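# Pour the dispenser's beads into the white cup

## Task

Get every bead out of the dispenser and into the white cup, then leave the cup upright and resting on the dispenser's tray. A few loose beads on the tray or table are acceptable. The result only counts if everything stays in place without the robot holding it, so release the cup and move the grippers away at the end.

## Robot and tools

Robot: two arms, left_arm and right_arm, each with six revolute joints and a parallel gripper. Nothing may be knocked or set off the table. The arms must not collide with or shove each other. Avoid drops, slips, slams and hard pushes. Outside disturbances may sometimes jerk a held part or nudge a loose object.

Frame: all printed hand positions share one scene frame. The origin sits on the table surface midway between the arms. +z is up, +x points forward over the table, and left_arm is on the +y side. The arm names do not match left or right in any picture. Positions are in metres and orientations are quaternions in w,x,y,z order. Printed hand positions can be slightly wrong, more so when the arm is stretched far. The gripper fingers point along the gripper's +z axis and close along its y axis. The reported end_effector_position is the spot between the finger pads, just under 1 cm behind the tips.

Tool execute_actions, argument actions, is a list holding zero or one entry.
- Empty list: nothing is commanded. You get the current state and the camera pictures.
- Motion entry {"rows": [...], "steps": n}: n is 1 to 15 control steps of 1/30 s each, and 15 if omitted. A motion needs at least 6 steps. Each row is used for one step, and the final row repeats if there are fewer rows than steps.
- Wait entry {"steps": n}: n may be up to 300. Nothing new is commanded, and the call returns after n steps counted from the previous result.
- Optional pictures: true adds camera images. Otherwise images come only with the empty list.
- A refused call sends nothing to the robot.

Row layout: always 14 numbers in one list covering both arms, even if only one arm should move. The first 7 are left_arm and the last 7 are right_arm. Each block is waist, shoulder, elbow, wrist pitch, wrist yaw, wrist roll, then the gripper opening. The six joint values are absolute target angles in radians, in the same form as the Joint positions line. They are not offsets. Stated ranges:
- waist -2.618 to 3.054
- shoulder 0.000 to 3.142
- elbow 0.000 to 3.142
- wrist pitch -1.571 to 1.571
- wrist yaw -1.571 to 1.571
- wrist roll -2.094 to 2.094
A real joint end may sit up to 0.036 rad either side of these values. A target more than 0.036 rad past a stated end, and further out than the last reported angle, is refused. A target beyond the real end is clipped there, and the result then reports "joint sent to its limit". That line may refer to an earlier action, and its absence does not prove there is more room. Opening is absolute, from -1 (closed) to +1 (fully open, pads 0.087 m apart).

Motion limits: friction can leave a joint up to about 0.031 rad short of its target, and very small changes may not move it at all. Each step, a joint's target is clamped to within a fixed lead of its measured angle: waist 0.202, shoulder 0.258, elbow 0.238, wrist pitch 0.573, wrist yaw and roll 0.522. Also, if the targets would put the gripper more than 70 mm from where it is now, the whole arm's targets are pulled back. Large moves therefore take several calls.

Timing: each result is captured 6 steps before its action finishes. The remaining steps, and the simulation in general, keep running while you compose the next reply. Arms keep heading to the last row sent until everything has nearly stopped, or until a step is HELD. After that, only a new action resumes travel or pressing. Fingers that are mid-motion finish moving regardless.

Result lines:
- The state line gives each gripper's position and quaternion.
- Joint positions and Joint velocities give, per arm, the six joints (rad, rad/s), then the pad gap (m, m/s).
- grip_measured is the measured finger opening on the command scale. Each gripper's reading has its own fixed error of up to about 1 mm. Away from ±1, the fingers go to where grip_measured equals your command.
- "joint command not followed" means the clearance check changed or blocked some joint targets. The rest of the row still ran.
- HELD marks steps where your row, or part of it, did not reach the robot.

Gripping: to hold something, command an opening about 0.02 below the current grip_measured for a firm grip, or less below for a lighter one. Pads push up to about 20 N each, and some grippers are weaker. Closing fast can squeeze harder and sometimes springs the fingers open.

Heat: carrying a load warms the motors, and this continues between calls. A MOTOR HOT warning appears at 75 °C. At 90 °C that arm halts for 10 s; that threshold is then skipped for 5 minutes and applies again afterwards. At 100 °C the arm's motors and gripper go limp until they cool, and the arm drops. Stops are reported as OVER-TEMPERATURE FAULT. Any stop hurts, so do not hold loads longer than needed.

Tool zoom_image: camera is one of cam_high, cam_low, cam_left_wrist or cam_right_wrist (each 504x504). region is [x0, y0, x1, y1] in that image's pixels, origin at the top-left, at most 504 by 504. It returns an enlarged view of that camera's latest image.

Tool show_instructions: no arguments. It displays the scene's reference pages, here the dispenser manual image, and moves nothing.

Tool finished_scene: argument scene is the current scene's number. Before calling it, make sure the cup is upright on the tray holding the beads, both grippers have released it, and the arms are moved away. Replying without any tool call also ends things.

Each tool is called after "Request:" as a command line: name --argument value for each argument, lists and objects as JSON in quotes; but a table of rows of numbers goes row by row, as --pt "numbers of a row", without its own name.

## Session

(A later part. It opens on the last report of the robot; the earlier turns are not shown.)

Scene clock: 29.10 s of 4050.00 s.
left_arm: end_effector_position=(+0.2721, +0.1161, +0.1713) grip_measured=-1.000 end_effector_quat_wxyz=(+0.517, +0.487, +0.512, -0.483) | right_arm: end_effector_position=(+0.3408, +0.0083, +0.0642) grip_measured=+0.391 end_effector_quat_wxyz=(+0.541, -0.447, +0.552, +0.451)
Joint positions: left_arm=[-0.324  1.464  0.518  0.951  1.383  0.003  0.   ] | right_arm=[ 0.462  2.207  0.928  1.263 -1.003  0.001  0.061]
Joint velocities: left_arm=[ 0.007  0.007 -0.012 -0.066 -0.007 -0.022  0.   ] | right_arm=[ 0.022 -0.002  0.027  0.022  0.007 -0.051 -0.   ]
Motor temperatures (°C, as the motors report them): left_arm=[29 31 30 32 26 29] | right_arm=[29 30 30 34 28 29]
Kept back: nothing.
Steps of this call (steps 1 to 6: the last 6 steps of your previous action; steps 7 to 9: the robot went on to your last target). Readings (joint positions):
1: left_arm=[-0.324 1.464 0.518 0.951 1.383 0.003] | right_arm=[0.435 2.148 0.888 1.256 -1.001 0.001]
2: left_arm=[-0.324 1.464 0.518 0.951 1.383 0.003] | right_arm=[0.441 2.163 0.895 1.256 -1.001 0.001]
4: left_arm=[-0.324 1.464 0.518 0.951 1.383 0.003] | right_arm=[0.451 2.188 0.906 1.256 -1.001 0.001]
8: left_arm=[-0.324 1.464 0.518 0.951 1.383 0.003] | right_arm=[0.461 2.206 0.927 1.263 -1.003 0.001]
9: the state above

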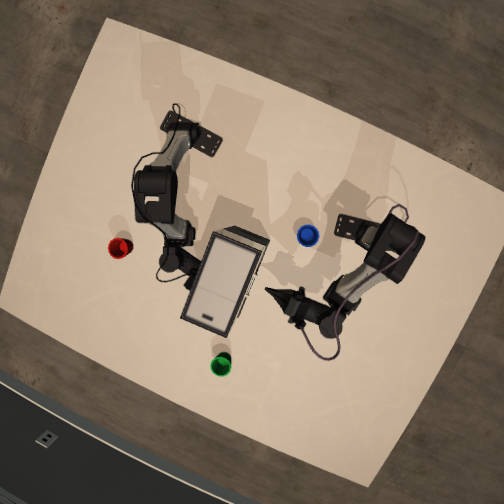

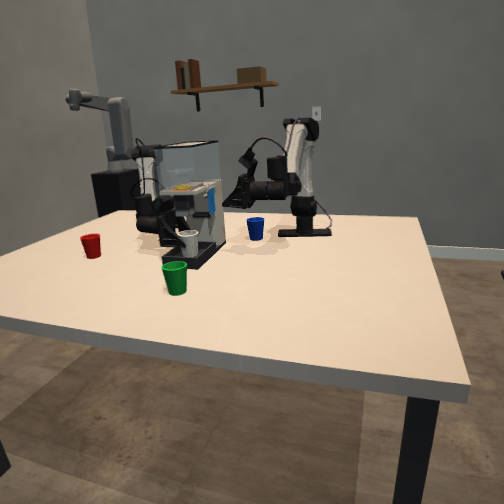

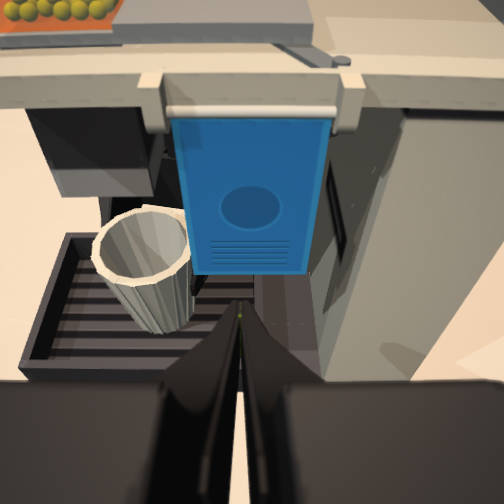

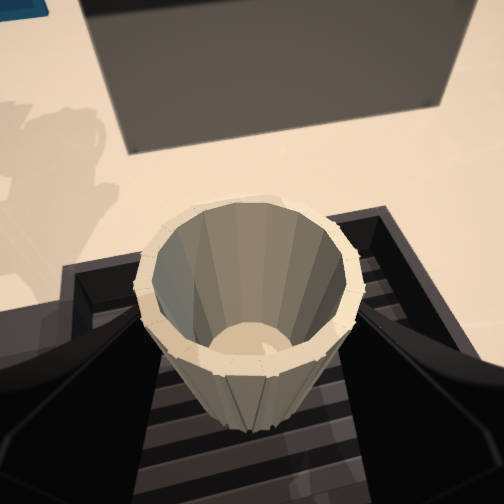

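Request:
execute_actions --actions '[{"rows": [[-0.338,1.474,0.545,0.955,1.36,-0.002,-1,0.458,2.211,0.968,1.29,-0.985,0.008,0.31],[-0.344,1.476,0.546,0.96,1.345,-0.002,-1,0.450,2.211,0.972,1.29,-0.965,0.008,0.31],[-0.352,1.479,0.547,0.965,1.332,-0.002,-1,0.446,2.211,0.972,1.29,-0.96,0.008,0.31],[-0.361,1.481,0.548,0.97,1.32,-0.002,-1,0.446,2.211,0.972,1.29,-0.965,0.008,0.31],[-0.371,1.484,0.549,0.972,1.31,-0.002,-1,0.446,2.213,0.972,1.29,-0.972,0.008,0.31],[-0.381,1.487,0.550,0.972,1.30,-0.002,-1,0.446,2.216,0.972,1.29,-0.975,0.008,0.31],[-0.391,1.490,0.550,0.972,1.29,-0.002,-1,0.446,2.219,0.972,1.29,-0.975,0.008,0.31],[-0.401,1.493,0.551,0.972,1.282,-0.002,-1,0.446,2.221,0.972,1.29,-0.975,0.008,0.33],[-0.410,1.495,0.552,0.972,1.276,-0.002,-1,0.446,2.221,0.972,1.29,-0.975,0.008,0.39],[-0.417,1.497,0.552,0.972,1.274,-0.002,-1,0.450,2.221,0.965,1.29,-0.98,0.008,0.44],[-0.422,1.499,0.553,0.972,1.274,-0.002,-1,0.452,2.219,0.96,1.29,-0.985,0.008,0.52],[-0.425,1.50,0.553,0.972,1.276,-0.002,-1,0.452,2.217,0.96,1.29,-0.985,0.008,0.62],[-0.426,1.50,0.553,0.972,1.278,-0.002,-1,0.452,2.215,0.96,1.29,-0.985,0.008,0.75],[-0.426,1.50,0.553,0.972,1.278,-0.002,-1,0.452,2.215,0.96,1.29,-0.985,0.008,0.88],[-0.426,1.50,0.553,0.972,1.278,-0.002,-1,0.452,2.215,0.96,1.29,-0.985,0.008,1]], "steps": 15}]' --pictures false

Request:
execute_actions --actions '[{"steps": 8}]' --pictures true

Scene clock: 35.60 s of 4050.00 s.
left_arm: end_effector_position=(+0.2717, +0.1003, +0.1731) grip_measured=-1.000 end_effector_quat_wxyz=(+0.522, +0.489, +0.509, -0.480) | right_arm: end_effector_position=(+0.3467, +0.0053, +0.0627) grip_measured=+0.393 end_effector_quat_wxyz=(+0.545, -0.440, +0.557, +0.445)
Joint positions: left_arm=[-0.385  1.468  0.522  0.966  1.319  0.003  0.   ] | right_arm=[ 0.455  2.214  0.933  1.263 -0.986  0.001  0.061]
Joint velocities: left_arm=[-0.305  0.11   0.125 -0.081 -0.242 -0.037  0.   ] | right_arm=[-0.002  0.037  0.09  -0.022 -0.051  0.007  0.002]
Motor temperatures (°C, as the motors report them): left_arm=[29 31 30 32 26 29] | right_arm=[29 31 30 34 28 29]
Steps of this call (steps 1 to 30: the robot went on to your last target; steps 31 to 90: nothing new was sent; then 3.20 s passed at rest; steps 91 to 99: the first 9 steps of this action). Readings (joint positions):
91: left_arm=[-0.325 1.464 0.518 0.951 1.381 0.003] | right_arm=[0.463 2.208 0.929 1.263 -1.002 0.001]
92: left_arm=[-0.327 1.464 0.518 0.952 1.376 0.003] | right_arm=[0.463 2.208 0.929 1.263 -0.998 0.001]
94: left_arm=[-0.337 1.464 0.518 0.956 1.361 0.003] | right_arm=[0.461 2.208 0.929 1.263 -0.989 0.001]
98: left_arm=[-0.375 1.465 0.519 0.965 1.327 0.003] | right_arm=[0.456 2.211 0.930 1.263 -0.986 0.001]
99: the state above

Scene clock: 35.87 s of 4050.00 s.
left_arm: end_effector_position=(+0.2720, +0.0916, +0.1731) grip_measured=-1.000 end_effector_quat_wxyz=(+0.521, +0.490, +0.507, -0.481) | right_arm: end_effector_position=(+0.3470, +0.0055, +0.0627) grip_measured=+1.000 end_effector_quat_wxyz=(+0.546, -0.441, +0.557, +0.445)
Joint positions: left_arm=[-0.417  1.48   0.531  0.969  1.292  0.003  0.   ] | right_arm=[ 0.455  2.215  0.935  1.265 -0.986  0.001  0.087]
Joint velocities: left_arm=[ 0.017  0.007 -0.007  0.007 -0.051 -0.007  0.   ] | right_arm=[-0.007  0.012  0.007  0.022  0.095  0.007  0.   ]
Motor temperatures (°C, as the motors report them): left_arm=[29 31 31 32 26 29] | right_arm=[29 31 30 34 28 29]
Kept back: nothing.
Steps of this call (steps 1 to 6: the last 6 steps of your previous action; steps 7 to 8: the robot went on to your last target). Readings (joint positions):
1: left_arm=[-0.395 1.472 0.526 0.967 1.312 0.003] | right_arm=[0.455 2.215 0.935 1.263 -0.986 0.001]
2: left_arm=[-0.403 1.475 0.529 0.968 1.306 0.003] | right_arm=[0.455 2.215 0.935 1.263 -0.986 0.001]
4: left_arm=[-0.413 1.479 0.531 0.969 1.299 0.003] | right_arm=[0.455 2.215 0.935 1.264 -0.986 0.001]
8: the state above

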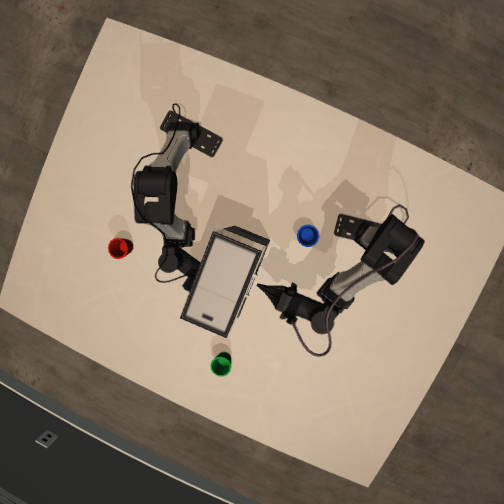

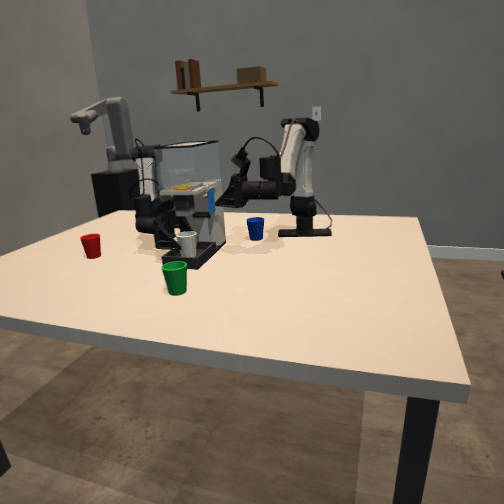

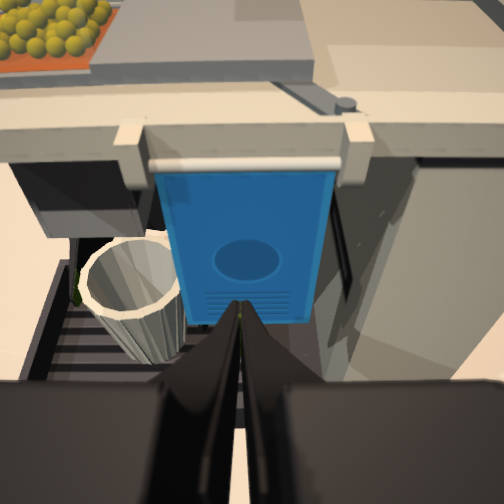

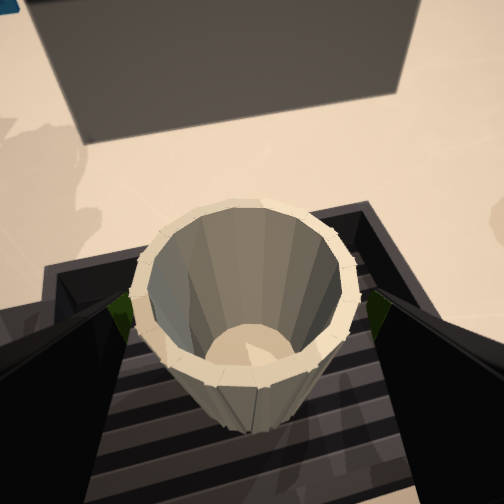

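Request:
zoom_image --camera "cam_low" --region '[130, 170, 240, 280]'

Request:
zoom_image --camera "cam_left_wrist" --region '[0, 140, 260, 390]'

Region (130, 170, 240, 280) of cam_low's 504x504 image, scaled by 4.582, with more detail than that image has.

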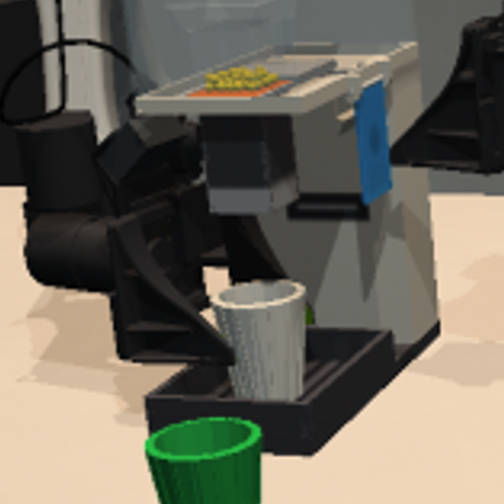

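Region (0, 140, 260, 390) of cam_left_wrist's 504x504 image, scaled by 1.938, with more detail than that image has; it fills the top 485 rows of this view, and the rest is white.

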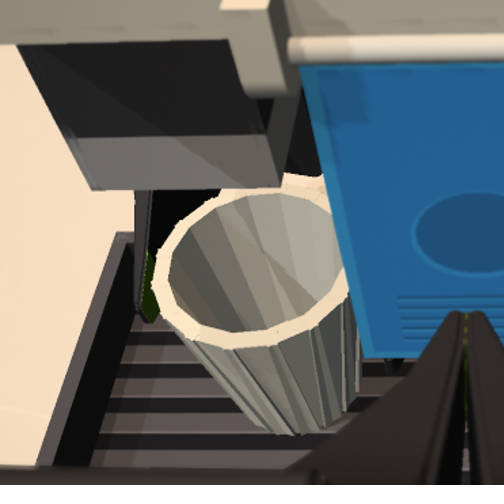

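Request:
execute_actions --actions '[]'

Scene clock: 37.00 s of 4050.00 s.
left_arm: end_effector_position=(+0.2729, +0.0917, +0.1733) grip_measured=-1.000 end_effector_quat_wxyz=(+0.523, +0.489, +0.508, -0.480) | right_arm: end_effector_position=(+0.3470, +0.0055, +0.0627) grip_measured=+1.000 end_effector_quat_wxyz=(+0.546, -0.441, +0.557, +0.445)
Joint positions: left_arm=[-0.417  1.48   0.531  0.97   1.287  0.003  0.   ] | right_arm=[ 0.455  2.215  0.935  1.265 -0.986  0.001  0.087]
Joint velocities: left_arm=[-0.012  0.012  0.002 -0.066  0.037 -0.007  0.   ] | right_arm=[-0.002  0.012 -0.012 -0.007  0.022 -0.051  0.   ]
Motor temperatures (°C, as the motors report them): left_arm=[29 31 31 32 26 29] | right_arm=[29 31 30 34 28 29]
Kept back: nothing.
Steps of this call (steps 1 to 30: the robot went on to your last target; steps 31 to 34: nothing new was sent). Readings (joint positions):
1: left_arm=[-0.417 1.480 0.531 0.970 1.291 0.003] | right_arm=[0.455 2.215 0.935 1.265 -0.986 0.001]
2: left_arm=[-0.417 1.480 0.531 0.970 1.290 0.003] | right_arm=[0.455 2.215 0.935 1.265 -0.986 0.001]
4: left_arm=[-0.417 1.480 0.531 0.970 1.289 0.003] | right_arm=[0.455 2.215 0.935 1.265 -0.986 0.001]
8: left_arm=[-0.417 1.480 0.531 0.970 1.288 0.003] | right_arm=[0.455 2.215 0.935 1.265 -0.986 0.001]
34: the state above
All arms were judged still, so your last target was given up. Only a new action makes them travel on or press farther. Fingers that are still opening or closing keep moving.

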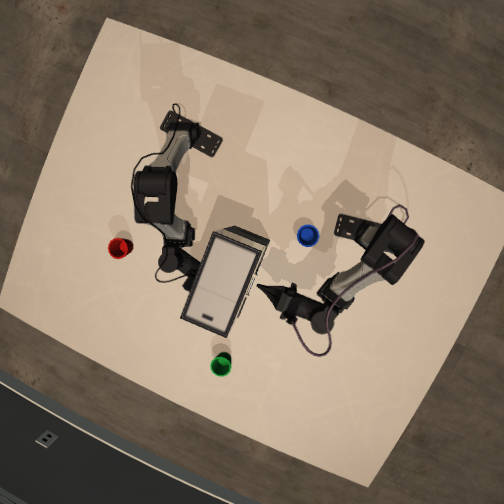

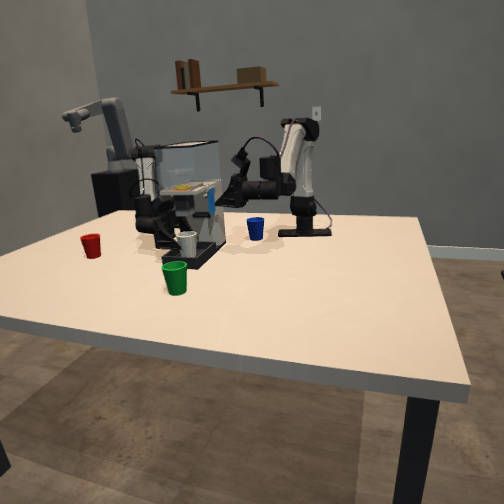

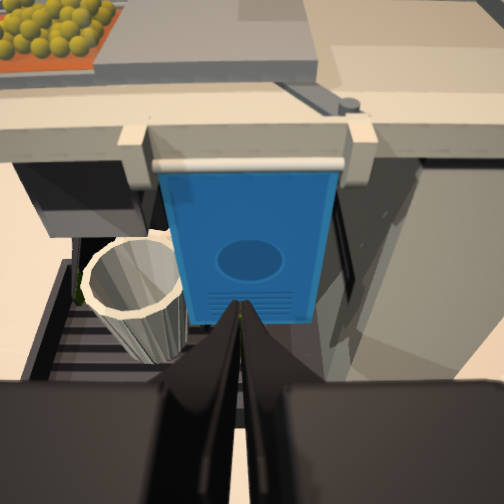

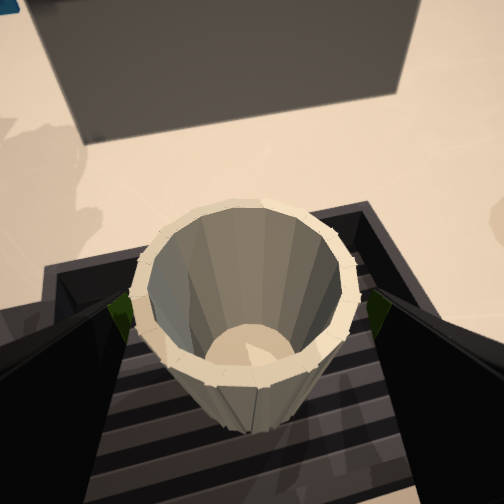

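Request:
execute_actions --actions '[{"rows": [ [-0.436,1.505,0.556,0.972,1.25,-0.002,-1, 0.4395,2.190,0.906,1.31,-1.03,0.008,1], [-0.447,1.510,0.559,0.972,1.233,-0.002,-1, 0.430,2.183,0.896,1.33,-1.055,0.008,1], [-0.457,1.515,0.562,0.972,1.221,-0.002,-1, 0.417,2.175,0.883,1.345,-1.077,0.008,1], [-0.467,1.519,0.566,0.972,1.211,-0.002,-1, 0.403,2.167,0.867,1.354,-1.096,0.008,1], [-0.478,1.524,0.569,0.972,1.200,-0.002,-1, 0.387,2.159,0.850,1.354,-1.113,0.008,1], [-0.488,1.529,0.572,0.972,1.190,-0.002,-1, 0.371,2.150,0.834,1.354,-1.131,0.008,1], [-0.498,1.534,0.575,0.972,1.179,-0.002,-1, 0.356,2.137,0.817,1.354,-1.148,0.008,1], [-0.509,1.539,0.578,0.972,1.169,-0.002,-1, 0.339,2.123,0.8035,1.354,-1.166,0.008,1], [-0.519,1.544,0.581,0.972,1.159,-0.002,-1, 0.321,2.108,0.791,1.345,-1.183,0.008,1], [-0.529,1.549,0.584,0.972,1.148,-0.002,-1, 0.304,2.094,0.778,1.335,-1.202,0.008,1], [-0.540,1.553,0.588,0.972,1.138,-0.002,-1, 0.286,2.079,0.765,1.325,-1.21,0.008,1], [-0.550,1.558,0.591,0.972,1.13,-0.002,-1, 0.269,2.064,0.7525,1.315,-1.21,0.008,1], [-0.560,1.563,0.594,0.972,1.13,-0.002,-1, 0.250,2.045,0.739,1.30,-1.21,0.008,1], [-0.571,1.568,0.597,0.972,1.13,-0.002,-1, 0.232,2.02,0.725,1.285,-1.21,0.008,1], [-0.571,1.568,0.597,0.972,1.13,-0.002,-1, 0.214,1.99,0.71,1.27,-1.21,0.008,1] ], "steps": 15}]'

Request:
execute_actions --actions '[{"rows": [ [-0.571,1.568,0.597,0.972,1.13,-0.002,-1, 0.196,1.96,0.693,1.255,-1.21,0.008,1], [-0.571,1.568,0.597,0.972,1.13,-0.002,-1, 0.178,1.93,0.676,1.24,-1.21,0.008,1], [-0.571,1.568,0.597,0.972,1.13,-0.002,-1, 0.160,1.90,0.659,1.225,-1.21,0.008,1], [-0.571,1.568,0.597,0.972,1.13,-0.002,-1, 0.142,1.87,0.642,1.21,-1.21,0.008,1], [-0.571,1.568,0.597,0.972,1.13,-0.002,-1, 0.124,1.84,0.625,1.195,-1.21,0.008,1], [-0.571,1.568,0.597,0.972,1.13,-0.002,-1, 0.106,1.81,0.608,1.18,-1.21,0.008,1], [-0.571,1.568,0.597,0.972,1.13,-0.002,-1, 0.088,1.78,0.591,1.165,-1.21,0.008,1], [-0.571,1.568,0.597,0.972,1.13,-0.002,-1, 0.070,1.75,0.574,1.15,-1.21,0.008,1], [-0.571,1.568,0.597,0.972,1.13,-0.002,-1, 0.052,1.72,0.557,1.14,-1.21,0.008,1], [-0.571,1.568,0.597,0.972,1.13,-0.002,-1, 0.034,1.69,0.54,1.13,-1.21,0.008,1], [-0.571,1.568,0.597,0.972,1.13,-0.002,-1, 0.018,1.665,0.525,1.125,-1.21,0.008,1], [-0.571,1.568,0.597,0.972,1.13,-0.002,-1, 0.005,1.645,0.512,1.125,-1.21,0.008,1], [-0.571,1.568,0.597,0.972,1.13,-0.002,-1, -0.005,1.63,0.50,1.125,-1.21,0.008,1], [-0.571,1.568,0.597,0.972,1.13,-0.002,-1, -0.012,1.62,0.492,1.125,-1.21,0.008,1], [-0.571,1.568,0.597,0.972,1.13,-0.002,-1, -0.015,1.616,0.487,1.125,-1.21,0.008,1] ], "steps": 15}]' --pictures true

Scene clock: 40.37 s of 4050.00 s.
left_arm: end_effector_position=(+0.2749, +0.0715, +0.1711) grip_measured=-1.000 end_effector_quat_wxyz=(+0.521, +0.486, +0.511, -0.481) | right_arm: end_effector_position=(+0.3338, -0.0331, +0.0698) grip_measured=+1.000 end_effector_quat_wxyz=(+0.544, -0.449, +0.547, +0.450)
Joint positions: left_arm=[-0.489  1.514  0.554  0.974  1.213  0.002  0.   ] | right_arm=[ 0.362  2.153  0.836  1.314 -1.105  0.001  0.087]
Joint velocities: left_arm=[-0.266  0.066  0.09   0.007 -0.271 -0.007  0.   ] | right_arm=[-0.554 -0.344 -0.447  0.037 -0.505  0.022  0.   ]
Motor temperatures (°C, as the motors report them): left_arm=[29 31 31 32 26 29] | right_arm=[29 32 30 35 28 29]
Steps of this call (steps 1 to 90: nothing new was sent; then 0.07 s passed at rest; steps 91 to 99: the first 9 steps of this action). Readings (joint positions):
91: left_arm=[-0.418 1.480 0.531 0.970 1.283 0.003] | right_arm=[0.455 2.215 0.935 1.268 -0.991 0.001]
92: left_arm=[-0.422 1.481 0.531 0.971 1.275 0.003] | right_arm=[0.453 2.214 0.932 1.273 -1.000 0.001]
94: left_arm=[-0.439 1.489 0.533 0.973 1.258 0.003] | right_arm=[0.441 2.203 0.913 1.290 -1.027 0.001]
98: left_arm=[-0.480 1.510 0.550 0.973 1.222 0.003] | right_arm=[0.381 2.165 0.851 1.313 -1.089 0.001]
99: the state above

Scene clock: 40.87 s of 4050.00 s.
left_arm: end_effector_position=(+0.2755, +0.0527, +0.1678) grip_measured=-1.000 end_effector_quat_wxyz=(+0.518, +0.484, +0.514, -0.482) | right_arm: end_effector_position=(+0.3207, -0.1387, +0.1317) grip_measured=+1.000 end_effector_quat_wxyz=(+0.594, -0.404, +0.575, +0.391)
Joint positions: left_arm=[-0.554  1.548  0.574  0.978  1.146  0.002  0.   ] | right_arm=[ 0.089  1.784  0.61   1.207 -1.194  0.001  0.087]
Joint velocities: left_arm=[ 0.002 -0.002  0.022 -0.022  0.051 -0.007  0.   ] | right_arm=[-0.51  -0.877 -0.505 -0.359 -0.081 -0.022  0.   ]
Motor temperatures (°C, as the motors report them): left_arm=[29 31 31 32 26 29] | right_arm=[29 32 30 35 28 29]
Steps of this call (steps 1 to 6: the last 6 steps of your previous action; steps 7 to 15: the first 9 steps of this action). Readings (joint positions):
7: left_arm=[-0.546 1.542 0.574 0.978 1.157 0.002] | right_arm=[0.234 2.031 0.740 1.294 -1.178 0.001]
8: left_arm=[-0.549 1.544 0.574 0.978 1.154 0.002] | right_arm=[0.215 2.002 0.724 1.284 -1.182 0.001]
10: left_arm=[-0.552 1.546 0.574 0.978 1.150 0.002] | right_arm=[0.179 1.940 0.692 1.264 -1.187 0.001]
14: left_arm=[-0.554 1.548 0.574 0.978 1.146 0.002] | right_arm=[0.107 1.814 0.627 1.219 -1.193 0.001]
15: the state above

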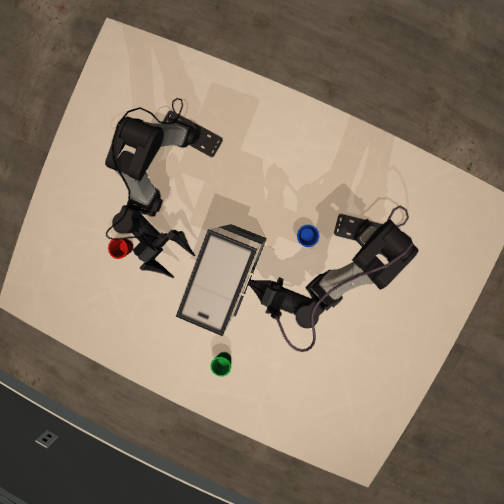

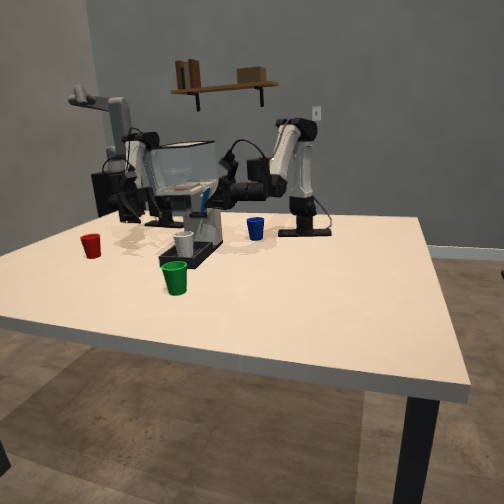

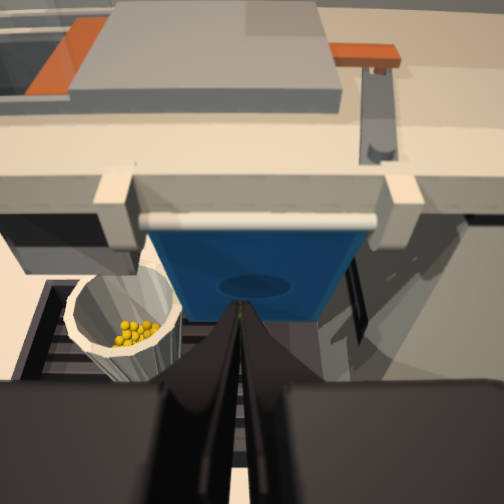

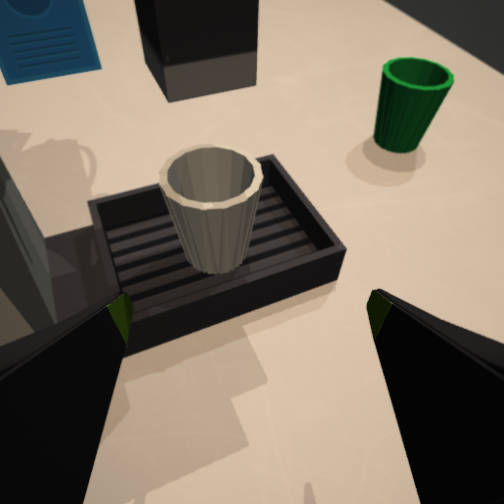

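Beads are in the cup and the gate shows empty. Retreating the left arm.

Request:
execute_actions --actions '[{"rows": [ [-0.545,1.55,0.585,0.972,1.16,-0.002,-1, -0.015,1.616,0.487,1.125,-1.21,0.008,1], [-0.53,1.535,0.57,0.972,1.185,-0.002,-1, -0.015,1.616,0.487,1.125,-1.21,0.008,1], [-0.51,1.52,0.555,0.972,1.21,-0.002,-1, -0.015,1.616,0.487,1.125,-1.21,0.008,1], [-0.485,1.507,0.54,0.972,1.235,-0.002,-1, -0.015,1.616,0.487,1.125,-1.21,0.008,1], [-0.455,1.494,0.53,0.972,1.26,-0.002,-1, -0.015,1.616,0.487,1.125,-1.21,0.008,1], [-0.42,1.48,0.52,0.972,1.28,-0.002,-1, -0.015,1.616,0.487,1.125,-1.21,0.008,1], [-0.38,1.465,0.515,0.972,1.29,-0.002,-1, -0.015,1.616,0.487,1.125,-1.21,0.008,1], [-0.34,1.45,0.515,0.972,1.29,-0.002,-1, -0.015,1.616,0.487,1.125,-1.21,0.008,1], [-0.30,1.44,0.515,0.972,1.29,-0.002,-1, -0.015,1.616,0.487,1.125,-1.21,0.008,1], [-0.26,1.43,0.515,0.972,1.29,-0.002,-1, -0.015,1.616,0.487,1.125,-1.21,0.008,1], [-0.22,1.43,0.515,0.972,1.29,-0.002,-1, -0.015,1.616,0.487,1.125,-1.21,0.008,1], [-0.18,1.43,0.515,0.972,1.29,-0.002,-1, -0.015,1.616,0.487,1.125,-1.21,0.008,1], [-0.145,1.43,0.515,0.972,1.29,-0.002,-1, -0.015,1.616,0.487,1.125,-1.21,0.008,1], [-0.115,1.43,0.515,0.972,1.29,-0.002,-1, -0.015,1.616,0.487,1.125,-1.21,0.008,1], [-0.095,1.43,0.515,0.972,1.29,-0.002,-1, -0.015,1.616,0.487,1.125,-1.21,0.008,1] ], "steps": 15}]'

Request:
execute_actions --actions '[{"steps": 12}]' --pictures true

Scene clock: 41.63 s of 4050.00 s.
left_arm: end_effector_position=(+0.2924, +0.1039, +0.1794) grip_measured=-1.000 end_effector_quat_wxyz=(+0.548, +0.469, +0.523, -0.454) | right_arm: end_effector_position=(+0.3039, -0.1709, +0.1431) grip_measured=+1.000 end_effector_quat_wxyz=(+0.607, -0.374, +0.598, +0.368)
Joint positions: left_arm=[-0.374  1.475  0.545  0.971  1.245  0.001  0.   ] | right_arm=[-0.006  1.632  0.51   1.138 -1.199  0.001  0.087]
Joint velocities: left_arm=[ 1.145 -0.413 -0.066  0.037  0.256  0.007  0.   ] | right_arm=[-0.012 -0.007  0.012  0.066  0.007 -0.007  0.   ]
Motor temperatures (°C, as the motors report them): left_arm=[29 31 31 32 26 29] | right_arm=[29 32 30 34 28 29]
Steps of this call (steps 1 to 6: the last 6 steps of your previous action; steps 7 to 14: the robot went on to your last target; steps 15 to 23: the first 9 steps of this action). Readings (joint positions):
15: left_arm=[-0.553 1.548 0.574 0.978 1.147 0.002] | right_arm=[-0.006 1.632 0.510 1.141 -1.199 0.001]
16: left_arm=[-0.549 1.548 0.574 0.978 1.153 0.002] | right_arm=[-0.006 1.632 0.510 1.140 -1.199 0.001]
18: left_arm=[-0.527 1.542 0.572 0.972 1.177 0.001] | right_arm=[-0.006 1.632 0.510 1.139 -1.199 0.001]
22: left_arm=[-0.414 1.490 0.548 0.971 1.235 0.001] | right_arm=[-0.006 1.632 0.510 1.138 -1.199 0.001]
23: the state above

Scene clock: 42.03 s of 4050.00 s.
left_arm: end_effector_position=(+0.3342, +0.1877, +0.1903) grip_measured=-1.000 end_effector_quat_wxyz=(+0.610, +0.411, +0.565, -0.374) | right_arm: end_effector_position=(+0.3039, -0.1709, +0.1431) grip_measured=+1.000 end_effector_quat_wxyz=(+0.606, -0.374, +0.598, +0.368)
Joint positions: left_arm=[-0.099  1.44   0.545  0.977  1.275  0.001  0.   ] | right_arm=[-0.006  1.632  0.51   1.137 -1.199  0.001  0.087]
Joint velocities: left_arm=[ 0.007  0.002  0.002 -0.095  0.051  0.037  0.   ] | right_arm=[-0.007  0.007 -0.007 -0.007 -0.051  0.066  0.   ]
Motor temperatures (°C, as the motors report them): left_arm=[29 31 31 32 26 29] | right_arm=[29 32 30 34 28 29]
Kept back: nothing.
Steps of this call (steps 1 to 6: the last 6 steps of your previous action; steps 7 to 12: the robot went on to your last target). Readings (joint positions):
1: left_arm=[-0.333 1.462 0.545 0.971 1.253 0.001] | right_arm=[-0.006 1.632 0.510 1.138 -1.199 0.001]
2: left_arm=[-0.292 1.451 0.545 0.973 1.258 0.001] | right_arm=[-0.006 1.632 0.510 1.137 -1.199 0.001]
4: left_arm=[-0.211 1.441 0.545 0.976 1.266 0.001] | right_arm=[-0.006 1.632 0.510 1.137 -1.199 0.001]
8: left_arm=[-0.104 1.440 0.545 0.977 1.270 0.001] | right_arm=[-0.006 1.632 0.510 1.137 -1.199 0.001]
12: the state above

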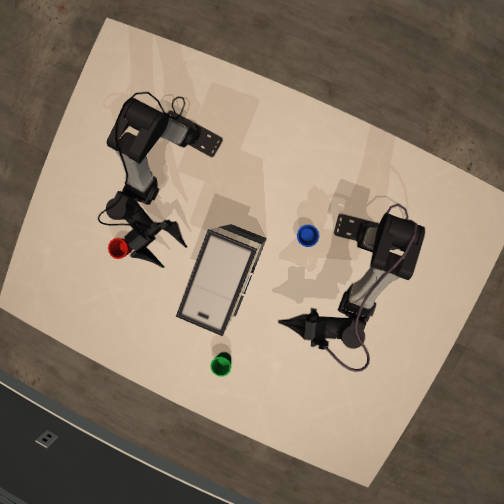

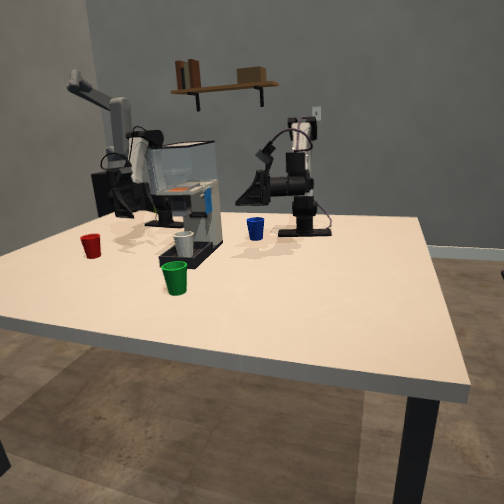

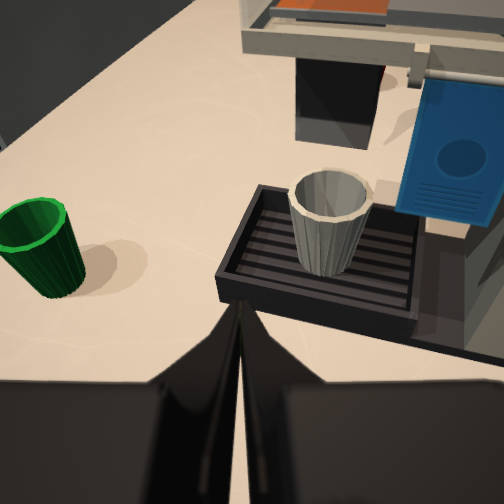

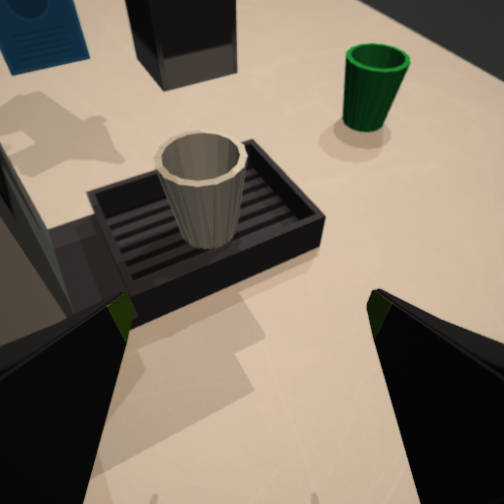

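Request:
zoom_image --camera "cam_low" --region '[140, 135, 240, 275]'

Region (140, 135, 240, 275) of cam_low's 504x504 image, scaled by 3.600, with more detail than that image has; it fills the left 360 columns of this view, and the rest is white.

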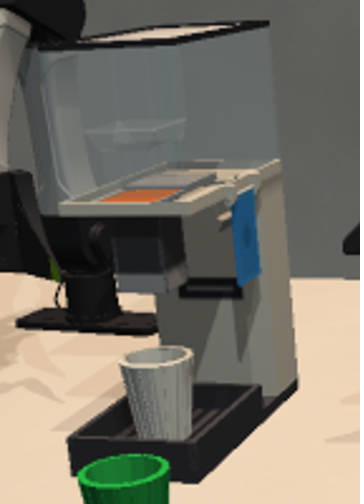

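The gate is empty, the cup stands upright on the tray, and both arms are clear.

Request:
finished_scene --scene 2

The scene is finished: the task was done.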